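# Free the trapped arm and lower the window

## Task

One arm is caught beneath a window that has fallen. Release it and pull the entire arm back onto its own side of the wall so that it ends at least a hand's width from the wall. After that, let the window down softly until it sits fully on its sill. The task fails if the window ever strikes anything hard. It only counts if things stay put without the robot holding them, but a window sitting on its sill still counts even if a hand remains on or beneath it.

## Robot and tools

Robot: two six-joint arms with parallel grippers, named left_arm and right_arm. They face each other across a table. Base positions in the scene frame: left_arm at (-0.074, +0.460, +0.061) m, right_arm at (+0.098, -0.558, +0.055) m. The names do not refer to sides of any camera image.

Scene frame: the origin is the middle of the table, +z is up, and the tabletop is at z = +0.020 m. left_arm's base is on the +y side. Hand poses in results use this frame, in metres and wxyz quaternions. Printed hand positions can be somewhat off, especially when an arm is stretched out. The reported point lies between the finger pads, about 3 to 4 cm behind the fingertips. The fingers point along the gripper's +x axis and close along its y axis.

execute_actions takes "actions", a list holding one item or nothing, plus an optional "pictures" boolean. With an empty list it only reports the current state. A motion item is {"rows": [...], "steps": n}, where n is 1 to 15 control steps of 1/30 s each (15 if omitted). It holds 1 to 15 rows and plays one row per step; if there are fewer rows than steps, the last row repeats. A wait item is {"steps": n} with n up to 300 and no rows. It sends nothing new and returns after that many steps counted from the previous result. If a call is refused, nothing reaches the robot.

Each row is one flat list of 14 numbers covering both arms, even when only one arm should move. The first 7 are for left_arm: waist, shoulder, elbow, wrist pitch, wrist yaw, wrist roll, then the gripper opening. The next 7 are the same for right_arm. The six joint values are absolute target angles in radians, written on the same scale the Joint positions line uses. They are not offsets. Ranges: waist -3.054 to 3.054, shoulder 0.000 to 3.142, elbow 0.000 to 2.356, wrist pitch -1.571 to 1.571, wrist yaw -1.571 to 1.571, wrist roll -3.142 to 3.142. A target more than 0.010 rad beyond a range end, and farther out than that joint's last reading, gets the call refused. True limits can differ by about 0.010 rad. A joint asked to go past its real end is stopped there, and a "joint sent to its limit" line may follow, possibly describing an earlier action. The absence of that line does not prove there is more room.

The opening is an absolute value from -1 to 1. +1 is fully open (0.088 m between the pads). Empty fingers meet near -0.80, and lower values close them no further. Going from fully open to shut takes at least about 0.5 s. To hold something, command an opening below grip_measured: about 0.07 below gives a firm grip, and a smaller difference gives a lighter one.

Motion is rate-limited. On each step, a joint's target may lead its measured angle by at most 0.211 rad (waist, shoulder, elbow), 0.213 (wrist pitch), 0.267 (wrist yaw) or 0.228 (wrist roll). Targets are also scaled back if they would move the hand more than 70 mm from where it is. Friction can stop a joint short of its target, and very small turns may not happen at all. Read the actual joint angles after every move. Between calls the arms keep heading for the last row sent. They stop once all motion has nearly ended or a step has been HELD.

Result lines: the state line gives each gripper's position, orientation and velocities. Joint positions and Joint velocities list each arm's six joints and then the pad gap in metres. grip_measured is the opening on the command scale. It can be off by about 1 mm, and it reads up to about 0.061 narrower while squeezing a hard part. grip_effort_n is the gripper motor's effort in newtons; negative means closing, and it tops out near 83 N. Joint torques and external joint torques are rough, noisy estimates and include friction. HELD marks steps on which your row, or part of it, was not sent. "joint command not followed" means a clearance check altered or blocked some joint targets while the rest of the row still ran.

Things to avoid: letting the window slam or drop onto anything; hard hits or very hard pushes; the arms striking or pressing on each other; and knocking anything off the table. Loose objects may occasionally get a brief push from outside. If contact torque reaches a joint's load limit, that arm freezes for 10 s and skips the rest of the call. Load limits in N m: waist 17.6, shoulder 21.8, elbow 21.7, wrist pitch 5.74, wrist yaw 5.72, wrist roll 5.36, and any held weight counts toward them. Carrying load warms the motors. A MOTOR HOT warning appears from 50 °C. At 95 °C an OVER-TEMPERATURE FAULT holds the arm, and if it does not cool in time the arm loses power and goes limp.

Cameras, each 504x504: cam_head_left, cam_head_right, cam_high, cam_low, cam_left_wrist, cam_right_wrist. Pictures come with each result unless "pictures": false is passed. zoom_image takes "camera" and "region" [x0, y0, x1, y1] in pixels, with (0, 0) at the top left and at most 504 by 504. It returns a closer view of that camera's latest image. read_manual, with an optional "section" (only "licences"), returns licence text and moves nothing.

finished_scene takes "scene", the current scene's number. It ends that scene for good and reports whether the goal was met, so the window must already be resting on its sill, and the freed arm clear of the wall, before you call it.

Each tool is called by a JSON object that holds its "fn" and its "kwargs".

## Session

{"fn": "execute_actions", "kwargs": {"actions": [], "pictures": true}}

{"fn": "zoom_image", "kwargs": {"camera": "cam_low", "region": [150, 80, 450, 380]}}

{"fn": "zoom_image", "kwargs": {"camera": "cam_head_left", "region": [130, 0, 400, 270]}}

Scene clock: 0.00 s of 4375.00 s.
left_arm: end_effector_position=(-0.1139, +0.1482, +0.3857) grip_measured=+0.832 grip_effort_n=n/a end_effector_quat_wxyz=(+0.659, -0.021, -0.021, -0.751) end_effector_velocity=(+0.000, -0.001, -0.007) end_effector_angular_velocity=(+0.028, +0.004, +0.004) | right_arm: end_effector_position=(+0.0244, +0.1178, +0.1838) grip_measured=+0.819 grip_effort_n=n/a end_effector_quat_wxyz=(+0.741, -0.023, -0.045, +0.670) end_effector_velocity=(+0.005, -0.001, -0.003) end_effector_angular_velocity=(-0.013, -0.008, -0.025)
Joint positions: left_arm=[0.006 0.844 0.648 0.255 0.006 0.004 0.08 ] | right_arm=[ 0.003  2.59   1.847  0.781  0.264 -0.104  0.079]
Joint velocities: left_arm=[-0.002  0.002 -0.002 -0.022 -0.007 -0.007 -0.   ] | right_arm=[-0.002 -0.002 -0.007 -0.007  0.022 -0.007 -0.   ]
Joint torques (N m, as the arm reports them, + toward a larger angle): no reading
External joint torques (N m, as the arm's controller estimates them; a push from outside toward a larger angle lowers the number): no reading
Heat: left arm: hottest wrist pitch 51 °C (+0.0 °C/min); right arm: hottest shoulder 43 °C (+0.0 °C/min). Fold the left arm in close to its base before you think long.
MOTOR HOT: a motor of the left arm reached 50 °C. Now the hottest motor of the left arm, joint 4 (wrist pitch), reports 51 °C. The temperature limit of the motors' drives, at which the controller stops that arm, is 95 °C. To cool a motor, set the load down, stop pushing, or move to a pose that needs little force.
camera_calibration (this result's frames):
cam_right_wrist: T_world_to_cam=[[0.987626, -0.143855, 0.0624595, -0.0135199], [0.0222504, -0.265706, -0.963797, 0.242344], [0.155243, 0.953261, -0.259217, 0.0177179], [0, 0, 0, 1]] pos_world=[0.00520979, 0.0455576, 0.239008]

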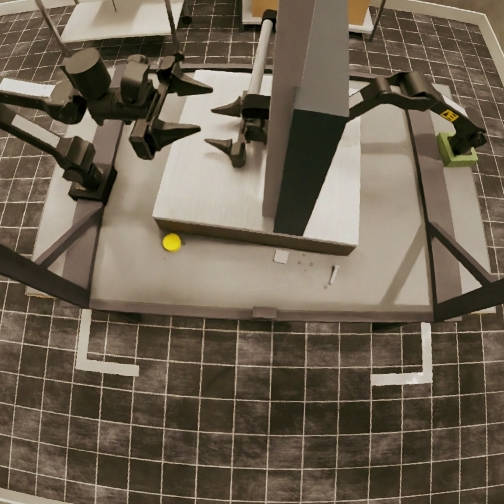

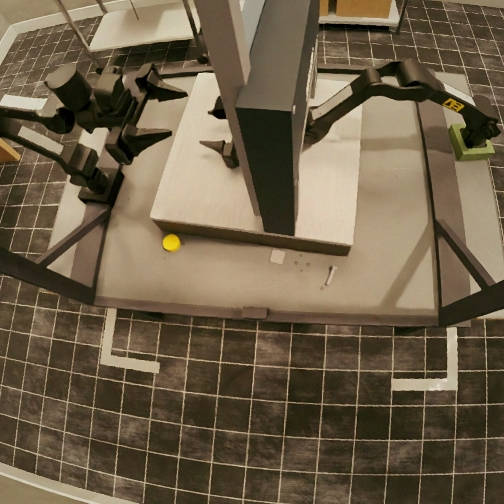

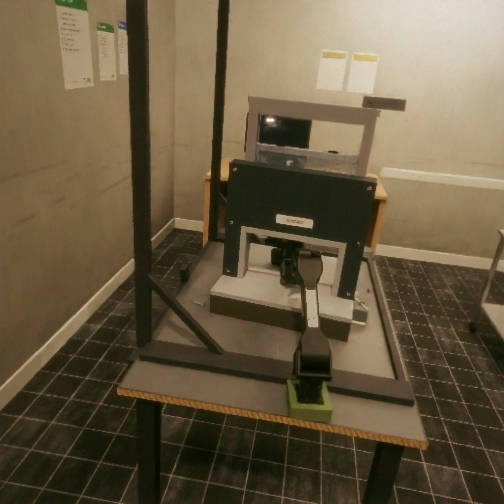

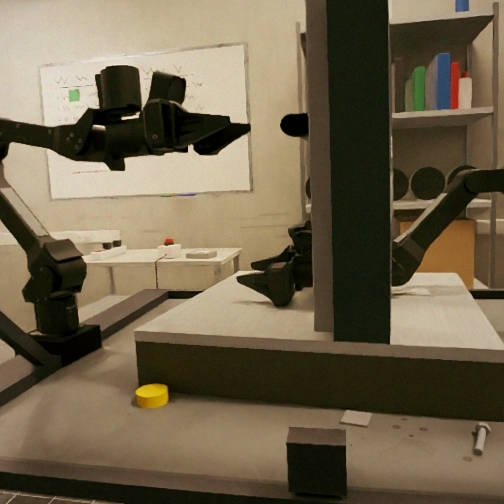

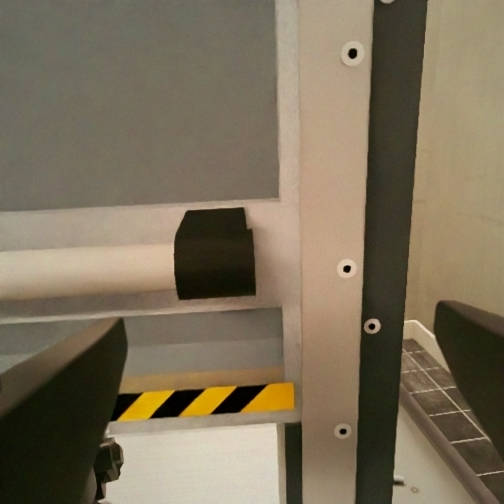

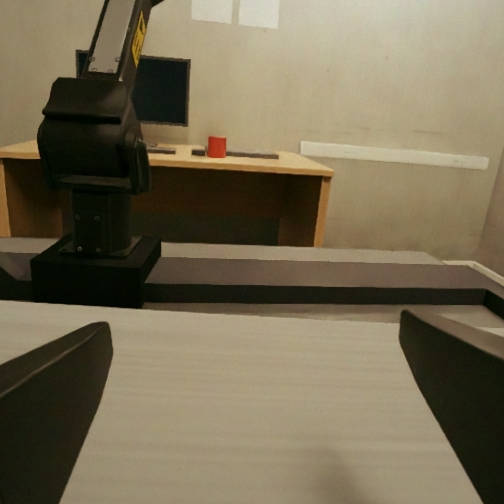

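Region (150, 80, 450, 380) of cam_low's 504x504 image, scaled by 1.680, with more detail than that image has.

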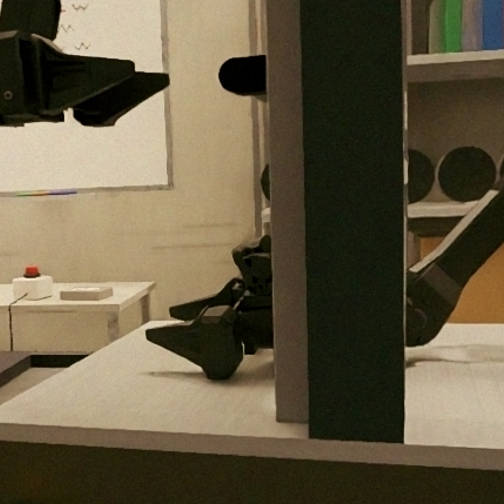

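Region (130, 0, 400, 270) of cam_head_left's 504x504 image, scaled by 1.867, with more detail than that image has.

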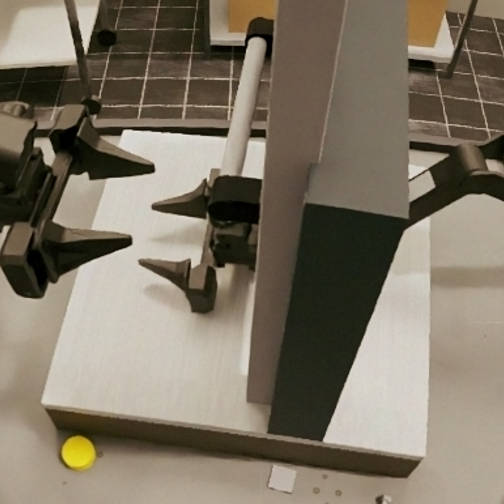

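{"fn": "execute_actions", "kwargs": {"actions": [], "pictures": false}}

{"fn": "zoom_image", "kwargs": {"camera": "cam_left_wrist", "region": [150, 190, 310, 440]}}

Scene clock: 120.00 s of 4375.00 s.
left_arm: end_effector_position=(-0.1139, +0.1482, +0.3857) grip_measured=+0.832 grip_effort_n=-0.2 end_effector_quat_wxyz=(+0.659, -0.021, -0.021, -0.751) end_effector_velocity=(+0.003, +0.001, -0.004) end_effector_angular_velocity=(+0.018, +0.006, +0.019) | right_arm: end_effector_position=(+0.0244, +0.1178, +0.1838) grip_measured=+0.819 grip_effort_n=-1.2 end_effector_quat_wxyz=(+0.741, -0.023, -0.045, +0.670) end_effector_velocity=(+0.003, -0.000, -0.004) end_effector_angular_velocity=(-0.021, +0.004, -0.009)
Joint positions: left_arm=[0.006 0.844 0.648 0.255 0.006 0.004 0.08 ] | right_arm=[ 0.003  2.59   1.847  0.781  0.264 -0.104  0.079]
Joint velocities: left_arm=[-0.002 -0.007 -0.002 -0.022 -0.022 -0.007 -0.   ] | right_arm=[-0.002 -0.002 -0.002 -0.022  0.007  0.007  0.   ]
Joint torques (N m, as the arm reports them, + toward a larger angle): left_arm=[-0.03 -2.3   7.1   1.97 -0.02  0.03] | right_arm=[  0.15 -12.63   6.48   2.01   0.01   0.01]
External joint torques (N m, as the arm's controller estimates them; a push from outside toward a larger angle lowers the number): left_arm=[-0.04 -0.12 -0.27  0.18 -0.01  0.02] | right_arm=[ 0.19  0.12  0.09  0.32  0.01 -0.01]
Heat: left arm: hottest wrist pitch 52 °C (+0.0 °C/min); right arm: hottest shoulder 80 °C (+8.1 °C/min). Fold the left arm in close to its base before you think long. Fold the right arm in close to its base before you think long.
MOTOR HOT: a motor of the right arm reached 50 °C. Now the hottest motor of the right arm, joint 2 (shoulder), reports 80 °C. The temperature limit of the motors' drives, at which the controller stops that arm, is 95 °C. To cool a motor, set the load down, stop pushing, or move to a pose that needs little force.
MOTOR HOT: still on. Now the hottest motor of the left arm, joint 4 (wrist pitch), reports 52 °C; a drive's own limit is 95 °C.
Steps of this call (steps 1 to 110: nothing new was sent; then 116.33 s passed at rest). Readings (joint positions):
1: left_arm=[0.006 0.844 0.648 0.255 0.006 0.004] | right_arm=[0.003 2.590 1.847 0.781 0.264 -0.104]
2: left_arm=[0.006 0.844 0.648 0.255 0.006 0.004] | right_arm=[0.003 2.590 1.847 0.781 0.264 -0.104]
4: left_arm=[0.006 0.844 0.648 0.255 0.006 0.004] | right_arm=[0.003 2.590 1.847 0.781 0.264 -0.104]
8: left_arm=[0.006 0.844 0.648 0.255 0.006 0.004] | right_arm=[0.003 2.590 1.847 0.781 0.264 -0.104]
110: the state above

Region (150, 190, 310, 440) of cam_left_wrist's 504x504 image, scaled by 2.016, with more detail than that image has; it fills the left 323 columns of this view, and the rest is white.

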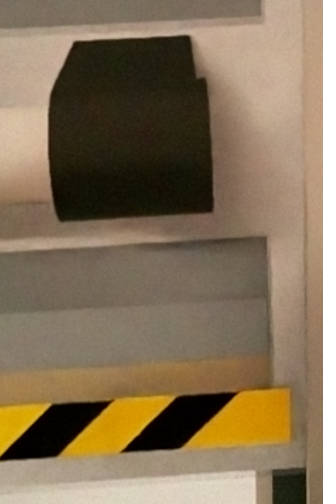

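{"fn": "execute_actions", "kwargs": {"actions": [{"rows": [[0.007,0.846,0.652,0.251,0,-0.01,0.8,0.003,2.593,1.846,0.781,0.264,-0.104,0.82],[0.01,0.852,0.662,0.239,0,-0.03,0.75,0.003,2.596,1.844,0.781,0.264,-0.104,0.82],[0.016,0.863,0.68,0.221,0,-0.06,0.7,0.003,2.599,1.843,0.781,0.264,-0.104,0.82],[0.023,0.877,0.704,0.194,0,-0.1,0.65,0.003,2.602,1.842,0.781,0.264,-0.104,0.82],[0.033,0.894,0.734,0.162,0,-0.15,0.6,0.003,2.605,1.84,0.781,0.264,-0.104,0.82],[0.044,0.916,0.771,0.122,0,-0.21,0.55,0.003,2.608,1.839,0.781,0.264,-0.104,0.82],[0.057,0.94,0.811,0.077,0,-0.27,0.5,0.003,2.611,1.838,0.781,0.264,-0.104,0.82],[0.071,0.967,0.857,0.027,0,-0.34,0.45,0.003,2.614,1.836,0.781,0.264,-0.104,0.82],[0.086,0.996,0.907,-0.027,0,-0.41,0.4,0.003,2.617,1.835,0.781,0.264,-0.104,0.82],[0.103,1.027,0.959,-0.083,0,-0.48,0.35,0.003,2.62,1.834,0.781,0.264,-0.104,0.82],[0.12,1.059,1.014,-0.143,0,-0.55,0.3,0.003,2.623,1.832,0.781,0.264,-0.104,0.82],[0.137,1.093,1.071,-0.205,0,-0.62,0.25,0.003,2.626,1.831,0.781,0.264,-0.104,0.82],[0.155,1.125,1.127,-0.266,0,-0.69,0.22,0.003,2.629,1.83,0.781,0.264,-0.104,0.82],[0.172,1.159,1.184,-0.328,0,-0.76,0.22,0.003,2.632,1.828,0.781,0.264,-0.104,0.82],[0.189,1.191,1.239,-0.388,0,-0.83,0.22,0.003,2.635,1.827,0.781,0.264,-0.104,0.82]], "steps": 15}], "pictures": false}}

{"fn": "execute_actions", "kwargs": {"actions": [{"rows": [[0.206,1.222,1.291,-0.444,0,-0.9,0.22,0.003,2.635,1.827,0.781,0.264,-0.104,0.82],[0.221,1.251,1.341,-0.498,0,-0.97,0.22,0.003,2.635,1.827,0.781,0.264,-0.104,0.82],[0.235,1.278,1.387,-0.548,0,-1.04,0.22,0.003,2.635,1.827,0.781,0.264,-0.104,0.82],[0.248,1.302,1.427,-0.593,0,-1.11,0.22,0.003,2.635,1.827,0.781,0.264,-0.104,0.82],[0.259,1.324,1.464,-0.633,0,-1.18,0.22,0.003,2.635,1.827,0.781,0.264,-0.104,0.82],[0.269,1.341,1.494,-0.665,0,-1.25,0.22,0.003,2.635,1.827,0.781,0.264,-0.104,0.82],[0.276,1.355,1.518,-0.692,0,-1.31,0.22,0.003,2.635,1.827,0.781,0.264,-0.104,0.82],[0.282,1.366,1.536,-0.71,0,-1.36,0.22,0.003,2.635,1.827,0.781,0.264,-0.104,0.82],[0.285,1.372,1.546,-0.722,0,-1.4,0.22,0.003,2.635,1.827,0.781,0.264,-0.104,0.82],[0.286,1.374,1.55,-0.726,0,-1.43,0.22,0.003,2.635,1.827,0.781,0.264,-0.104,0.82],[0.286,1.374,1.55,-0.726,0,-1.445,0.22,0.003,2.635,1.827,0.781,0.264,-0.104,0.82]], "steps": 15}], "pictures": true}}

Scene clock: 143.57 s of 4375.00 s.
left_arm: end_effector_position=(-0.0689, +0.1008, +0.4062) grip_measured=+0.269 grip_effort_n=-13.3 end_effector_quat_wxyz=(+0.695, -0.148, +0.312, -0.630) end_effector_velocity=(+0.189, -0.125, +0.058) end_effector_angular_velocity=(+1.046, +2.007, +1.043) | right_arm: end_effector_position=(+0.0244, +0.1176, +0.1731) grip_measured=+0.819 grip_effort_n=5.8 end_effector_quat_wxyz=(+0.740, -0.030, -0.040, +0.670) end_effector_velocity=(+0.001, -0.001, -0.021) end_effector_angular_velocity=(-0.045, -0.043, +0.004)
Joint positions: left_arm=[ 0.147  1.11   1.107 -0.248  0.006 -0.665  0.052] | right_arm=[ 0.003  2.604  1.843  0.781  0.264 -0.104  0.079]
Joint velocities: left_arm=[ 0.51   0.96   1.658 -1.766 -0.022 -2.059 -0.029] | right_arm=[-0.002  0.022 -0.012 -0.007 -0.007 -0.037 -0.   ]
Joint torques (N m, as the arm reports them, + toward a larger angle): left_arm=[ 0.36 -3.24  7.45  1.68 -0.32 -0.08] | right_arm=[ 0.03 -8.59  4.38  1.52  0.01  0.01]
External joint torques (N m, as the arm's controller estimates them; a push from outside toward a larger angle lowers the number): left_arm=[ 0.29  0.55  0.37 -0.11 -0.29 -0.13] | right_arm=[ 0.03  4.1  -1.93 -0.19  0.01  0.  ]
Heat: left arm: hottest wrist pitch 52 °C (+0.0 °C/min); right arm: hottest shoulder 82 °C (+6.0 °C/min). Fold the left arm in close to its base before you think long. Fold the right arm in close to its base before you think long.
MOTOR HOT: still on. Now the hottest motor of the left arm, joint 4 (wrist pitch), reports 52 °C; a drive's own limit is 95 °C.
MOTOR HOT: still on. Now the hottest motor of the right arm, joint 2 (shoulder), reports 82 °C; a drive's own limit is 95 °C.
Steps of this call (steps 1 to 90: nothing new was sent; then 20.07 s passed at rest; steps 91 to 105: all 15 steps of this action). Readings (joint positions):
91: left_arm=[0.006 0.844 0.648 0.255 0.006 0.004] | right_arm=[0.003 2.592 1.847 0.781 0.264 -0.104]
92: left_arm=[0.006 0.844 0.648 0.254 0.006 -0.004] | right_arm=[0.003 2.593 1.846 0.781 0.264 -0.104]
94: left_arm=[0.010 0.852 0.663 0.230 0.006 -0.041] | right_arm=[0.003 2.595 1.846 0.781 0.264 -0.104]
98: left_arm=[0.041 0.912 0.765 0.117 0.006 -0.211] | right_arm=[0.003 2.598 1.845 0.781 0.264 -0.104]
105: the state above

Scene clock: 144.07 s of 4375.00 s.
left_arm: end_effector_position=(-0.0161, +0.0810, +0.4119) grip_measured=+0.223 grip_effort_n=-13.3 end_effector_quat_wxyz=(+0.667, -0.345, +0.564, -0.343) end_effector_velocity=(+0.002, +0.002, +0.005) end_effector_angular_velocity=(-0.005, +0.218, +0.141) | right_arm: end_effector_position=(+0.0244, +0.1176, +0.1724) grip_measured=+0.819 grip_effort_n=5.8 end_effector_quat_wxyz=(+0.740, -0.031, -0.040, +0.670) end_effector_velocity=(+0.006, +0.000, -0.001) end_effector_angular_velocity=(-0.008, -0.008, -0.015)
Joint positions: left_arm=[ 0.283  1.363  1.537 -0.716  0.004 -1.422  0.05 ] | right_arm=[ 0.003  2.604  1.842  0.781  0.264 -0.104  0.079]
Joint velocities: left_arm=[ 0.002  0.022  0.061 -0.066 -0.007 -0.256 -0.   ] | right_arm=[-0.007 -0.002 -0.002 -0.007  0.007 -0.007 -0.   ]
Joint torques (N m, as the arm reports them, + toward a larger angle): left_arm=[ 0.22 -4.63  7.48  1.55 -0.24 -0.05] | right_arm=[ 0.03 -8.32  4.28  1.54  0.    0.02]
External joint torques (N m, as the arm's controller estimates them; a push from outside toward a larger angle lowers the number): left_arm=[ 0.21  0.56  0.64 -0.15 -0.22 -0.09] | right_arm=[ 0.03  4.44 -2.07 -0.16  0.    0.  ]
Heat: left arm: hottest wrist pitch 52 °C (+0.0 °C/min); right arm: hottest shoulder 82 °C (+6.1 °C/min). Fold the left arm in close to its base before you think long. Fold the right arm in close to its base before you think long.
MOTOR HOT: still on. Now the hottest motor of the left arm, joint 4 (wrist pitch), reports 52 °C; a drive's own limit is 95 °C.
MOTOR HOT: still on. Now the hottest motor of the right arm, joint 2 (shoulder), reports 82 °C; a drive's own limit is 95 °C.
Steps of this call (steps 1 to 15: all 15 steps of this action). Readings (joint positions):
1: left_arm=[0.164 1.142 1.163 -0.307 0.006 -0.734] | right_arm=[0.003 2.604 1.842 0.781 0.264 -0.104]
2: left_arm=[0.181 1.174 1.216 -0.362 0.005 -0.801] | right_arm=[0.003 2.604 1.842 0.781 0.264 -0.104]
4: left_arm=[0.212 1.231 1.314 -0.469 0.005 -0.936] | right_arm=[0.003 2.604 1.842 0.781 0.264 -0.104]
8: left_arm=[0.261 1.321 1.465 -0.633 0.004 -1.206] | right_arm=[0.003 2.604 1.842 0.781 0.264 -0.104]
15: the state above
camera_calibration (this result's frames):
cam_left_wrist: T_world_to_cam=[[-0.100458, -0.517114, 0.850001, -0.303459], [-0.972504, 0.231445, 0.0258671, -0.0145122], [-0.210105, -0.824031, -0.526146, 0.357323], [0, 0, 0, 1]] pos_world=[0.0304771, 0.140881, 0.44632]
cam_right_wrist: T_world_to_cam=[[0.98742, -0.142626, 0.0682643, -0.0140319], [0.0252774, -0.283788, -0.958554, 0.232475], [0.156087, 0.94822, -0.276613, 0.018588], [0, 0, 0, 1]] pos_world=[0.00507769, 0.0463467, 0.228939]

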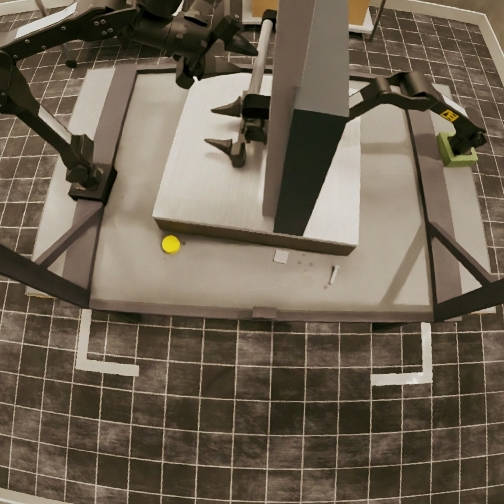

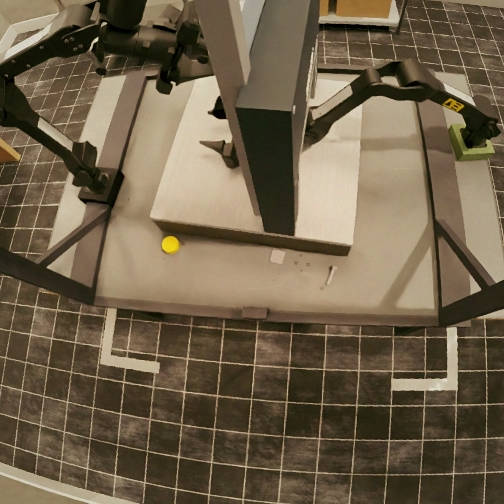

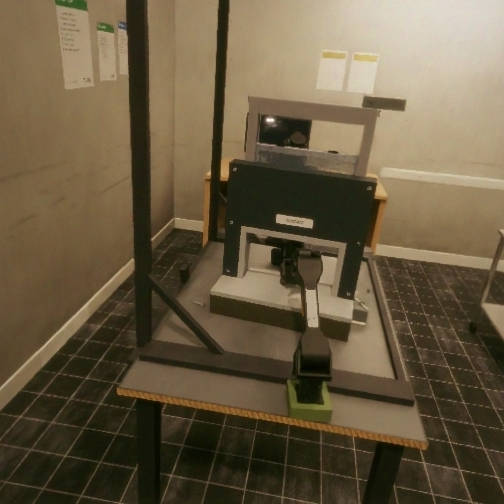

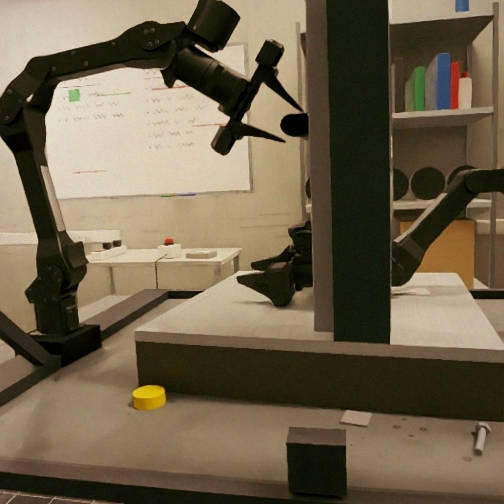

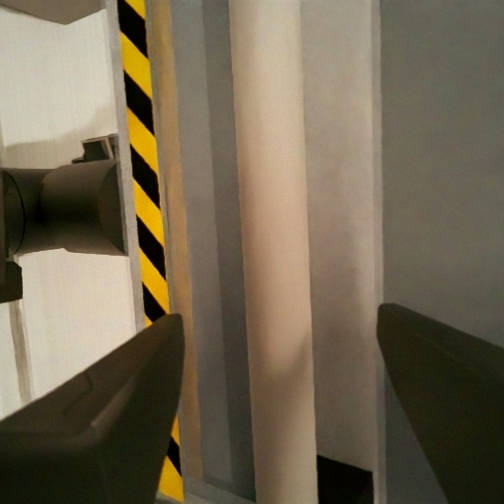

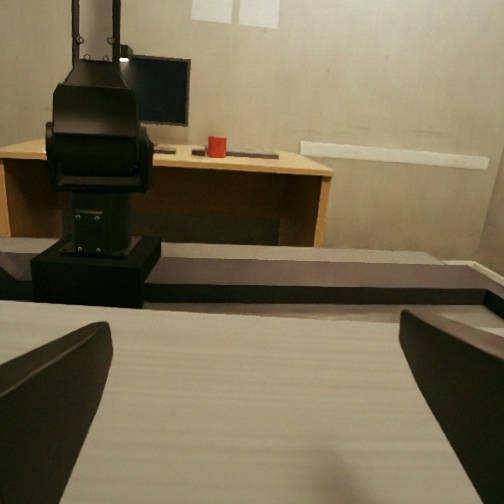

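{"fn": "execute_actions", "kwargs": {"actions": [{"rows": [[0.286,1.375,1.546,-0.72,0,-1.445,0.22,0.003,2.635,1.827,0.781,0.264,-0.104,0.82],[0.286,1.379,1.543,-0.712,0,-1.445,0.22,0.003,2.635,1.827,0.781,0.264,-0.104,0.82],[0.286,1.385,1.54,-0.702,0,-1.445,0.22,0.003,2.635,1.827,0.781,0.264,-0.104,0.82],[0.286,1.394,1.538,-0.693,0,-1.445,0.22,0.003,2.635,1.827,0.781,0.264,-0.104,0.82],[0.286,1.404,1.536,-0.682,0,-1.445,0.22,0.003,2.635,1.827,0.781,0.264,-0.104,0.82],[0.286,1.415,1.535,-0.669,0,-1.445,0.22,0.003,2.635,1.827,0.781,0.264,-0.104,0.82],[0.286,1.428,1.534,-0.656,0,-1.445,0.22,0.003,2.635,1.827,0.781,0.264,-0.104,0.82],[0.286,1.44,1.533,-0.643,0,-1.445,0.22,0.003,2.635,1.827,0.781,0.264,-0.104,0.82],[0.286,1.453,1.532,-0.63,0,-1.445,0.22,0.003,2.635,1.827,0.781,0.264,-0.104,0.82],[0.286,1.464,1.531,-0.617,0,-1.445,0.2,0.003,2.635,1.827,0.781,0.264,-0.104,0.82],[0.286,1.474,1.53,-0.606,0,-1.445,0.15,0.003,2.635,1.827,0.781,0.264,-0.104,0.82],[0.286,1.483,1.529,-0.597,0,-1.445,0.08,0.003,2.635,1.827,0.781,0.264,-0.104,0.82],[0.286,1.489,1.528,-0.591,0,-1.445,0,0.003,2.635,1.827,0.781,0.264,-0.104,0.82],[0.286,1.493,1.528,-0.586,0,-1.445,-0.08,0.003,2.635,1.827,0.781,0.264,-0.104,0.82],[0.286,1.494,1.528,-0.585,0,-1.445,-0.16,0.003,2.635,1.827,0.781,0.264,-0.104,0.82]], "steps": 15}], "pictures": false}}

{"fn": "execute_actions", "kwargs": {"actions": [{"rows": [[0.286,1.494,1.528,-0.585,0,-1.445,-0.23,0.003,2.635,1.827,0.781,0.264,-0.104,0.82],[0.286,1.494,1.528,-0.585,0,-1.445,-0.29,0.003,2.635,1.827,0.781,0.264,-0.104,0.82],[0.286,1.494,1.528,-0.585,0,-1.445,-0.34,0.003,2.635,1.827,0.781,0.264,-0.104,0.82],[0.286,1.494,1.528,-0.585,0,-1.445,-0.38,0.003,2.635,1.827,0.781,0.264,-0.104,0.82],[0.286,1.494,1.528,-0.585,0,-1.445,-0.42,0.003,2.635,1.827,0.781,0.264,-0.104,0.82],[0.286,1.494,1.528,-0.585,0,-1.445,-0.45,0.003,2.635,1.827,0.781,0.264,-0.104,0.82],[0.286,1.494,1.528,-0.585,0,-1.445,-0.48,0.003,2.635,1.827,0.781,0.264,-0.104,0.82],[0.286,1.494,1.528,-0.585,0,-1.445,-0.5,0.003,2.635,1.827,0.781,0.264,-0.104,0.82]], "steps": 13}], "pictures": true}}

Scene clock: 264.57 s of 4375.00 s.
left_arm: end_effector_position=(-0.0099, +0.0417, +0.3907) grip_measured=-0.001 grip_effort_n=-13.3 end_effector_quat_wxyz=(+0.663, -0.352, +0.567, -0.339) end_effector_velocity=(+0.011, -0.057, -0.067) end_effector_angular_velocity=(+0.089, +0.016, +0.012) | right_arm: end_effector_position=(+0.0244, +0.1176, +0.1724) grip_measured=+0.819 grip_effort_n=5.8 end_effector_quat_wxyz=(+0.740, -0.031, -0.040, +0.670) end_effector_velocity=(+0.001, -0.001, -0.003) end_effector_angular_velocity=(-0.013, -0.009, +0.005)
Joint positions: left_arm=[ 0.283  1.477  1.539 -0.601  0.004 -1.441  0.039] | right_arm=[ 0.003  2.604  1.842  0.781  0.264 -0.104  0.079]
Joint velocities: left_arm=[ 0.002  0.193 -0.037  0.139 -0.007 -0.007 -0.098] | right_arm=[-0.002 -0.002 -0.007 -0.007 -0.007 -0.007 -0.   ]
Joint torques (N m, as the arm reports them, + toward a larger angle): left_arm=[ 0.23 -6.62  5.78  2.08 -0.22 -0.09] | right_arm=[ 0.03 -8.32  4.29  1.54  0.    0.01]
External joint torques (N m, as the arm's controller estimates them; a push from outside toward a larger angle lowers the number): left_arm=[ 0.19  0.48 -1.6   0.34 -0.18 -0.14] | right_arm=[ 0.13  4.49 -2.07 -0.17  0.    0.  ]
Heat: left arm: hottest wrist pitch 47 °C (-1.0 °C/min); right arm: hottest shoulder 66 °C (-1.0 °C/min). Fold the right arm in close to its base before you think long.
MOTOR HOT: still on. Now the hottest motor of the right arm, joint 2 (shoulder), reports 66 °C; a drive's own limit is 95 °C.
MOTOR HOT: cleared. Now the hottest motor of the left arm, joint 4 (wrist pitch), reports 47 °C.
Steps of this call (steps 1 to 30: the robot went on to your last target; steps 31 to 90: nothing new was sent; then 117.00 s passed at rest; steps 91 to 105: all 15 steps of this action). Readings (joint positions):
91: left_arm=[0.283 1.365 1.543 -0.722 0.004 -1.441] | right_arm=[0.003 2.604 1.842 0.781 0.264 -0.104]
92: left_arm=[0.283 1.366 1.543 -0.722 0.004 -1.441] | right_arm=[0.003 2.604 1.842 0.781 0.264 -0.104]
94: left_arm=[0.283 1.370 1.543 -0.712 0.004 -1.441] | right_arm=[0.003 2.604 1.842 0.781 0.264 -0.104]
98: left_arm=[0.283 1.401 1.543 -0.671 0.004 -1.441] | right_arm=[0.003 2.604 1.842 0.781 0.264 -0.104]
105: the state above

Scene clock: 265.00 s of 4375.00 s.
left_arm: end_effector_position=(-0.0092, +0.0380, +0.3875) grip_measured=-0.484 grip_effort_n=-39.8 end_effector_quat_wxyz=(+0.663, -0.352, +0.567, -0.339) end_effector_velocity=(-0.001, +0.005, -0.007) end_effector_angular_velocity=(+0.036, +0.008, +0.008) | right_arm: end_effector_position=(+0.0244, +0.1176, +0.1724) grip_measured=+0.819 grip_effort_n=5.8 end_effector_quat_wxyz=(+0.740, -0.031, -0.040, +0.670) end_effector_velocity=(-0.003, -0.000, +0.002) end_effector_angular_velocity=(-0.003, -0.008, +0.010)
Joint positions: left_arm=[ 0.284  1.487  1.536 -0.587  0.004 -1.441  0.015] | right_arm=[ 0.003  2.604  1.842  0.781  0.264 -0.104  0.079]
Joint velocities: left_arm=[-0.002 -0.002 -0.002 -0.037 -0.007 -0.007 -0.005] | right_arm=[ 0.002 -0.007 -0.002 -0.007 -0.007 -0.007  0.   ]
Joint torques (N m, as the arm reports them, + toward a larger angle): left_arm=[ 0.14 -6.28  5.93  2.03 -0.23 -0.08] | right_arm=[ 0.03 -8.32  4.29  1.54  0.    0.01]
External joint torques (N m, as the arm's controller estimates them; a push from outside toward a larger angle lowers the number): left_arm=[ 0.14  0.05 -1.07  0.34 -0.19 -0.13] | right_arm=[ 0.03  4.49 -2.08 -0.18  0.    0.  ]
Heat: left arm: hottest wrist pitch 47 °C (-1.0 °C/min); right arm: hottest shoulder 66 °C (-1.0 °C/min). Fold the right arm in close to its base before you think long.
MOTOR HOT: still on. Now the hottest motor of the right arm, joint 2 (shoulder), reports 66 °C; a drive's own limit is 95 °C.
Steps of this call (steps 1 to 13: all 13 steps of this action). Readings (joint positions):
1: left_arm=[0.283 1.482 1.538 -0.597 0.004 -1.441] | right_arm=[0.003 2.604 1.842 0.781 0.264 -0.104]
2: left_arm=[0.283 1.485 1.538 -0.595 0.004 -1.441] | right_arm=[0.003 2.604 1.842 0.781 0.264 -0.104]
4: left_arm=[0.283 1.487 1.537 -0.591 0.004 -1.441] | right_arm=[0.003 2.604 1.842 0.781 0.264 -0.104]
8: left_arm=[0.283 1.487 1.537 -0.587 0.004 -1.441] | right_arm=[0.003 2.604 1.842 0.781 0.264 -0.104]
13: the state above
camera_calibration (this result's frames):
cam_left_wrist: T_world_to_cam=[[-0.0819503, -0.513783, 0.853997, -0.305707], [-0.974348, 0.221506, 0.0397638, -0.00218155], [-0.209596, -0.828831, -0.518756, 0.307812], [0, 0, 0, 1]] pos_world=[0.0373376, 0.0985398, 0.420839]
cam_right_wrist: T_world_to_cam=[[0.98742, -0.142626, 0.0682643, -0.0140319], [0.0252774, -0.283788, -0.958554, 0.232475], [0.156087, 0.94822, -0.276613, 0.018588], [0, 0, 0, 1]] pos_world=[0.00507769, 0.0463467, 0.228939]

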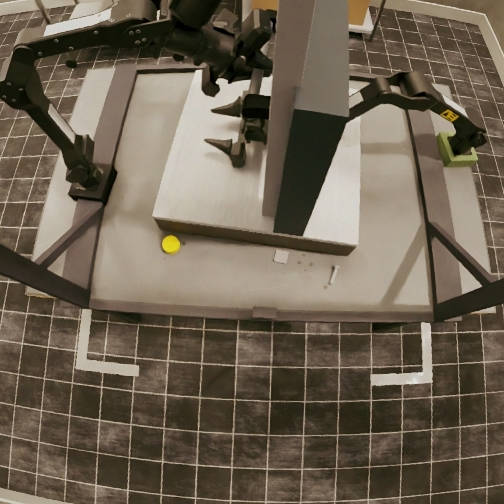

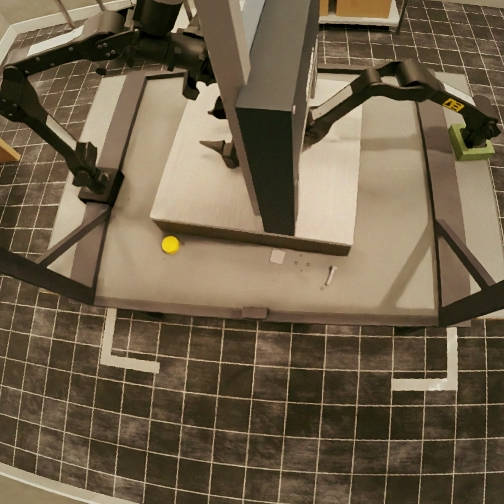

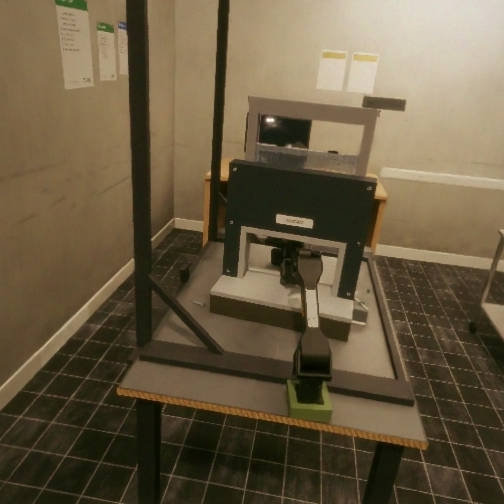

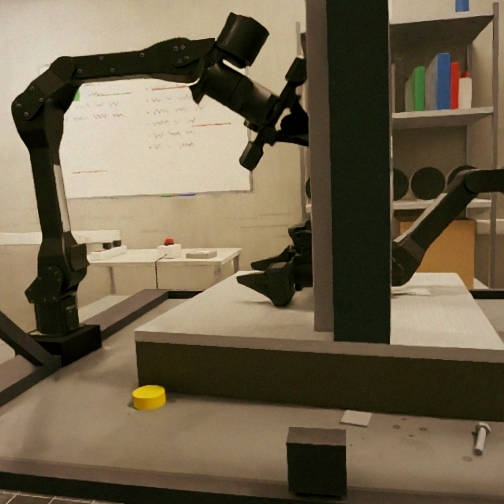

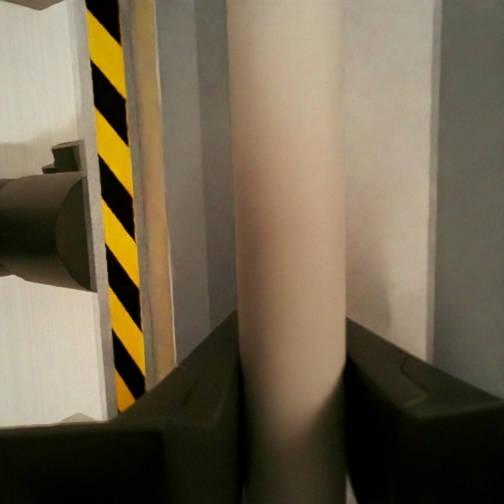

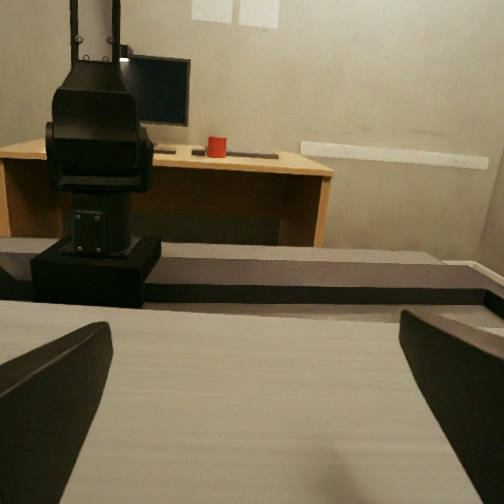

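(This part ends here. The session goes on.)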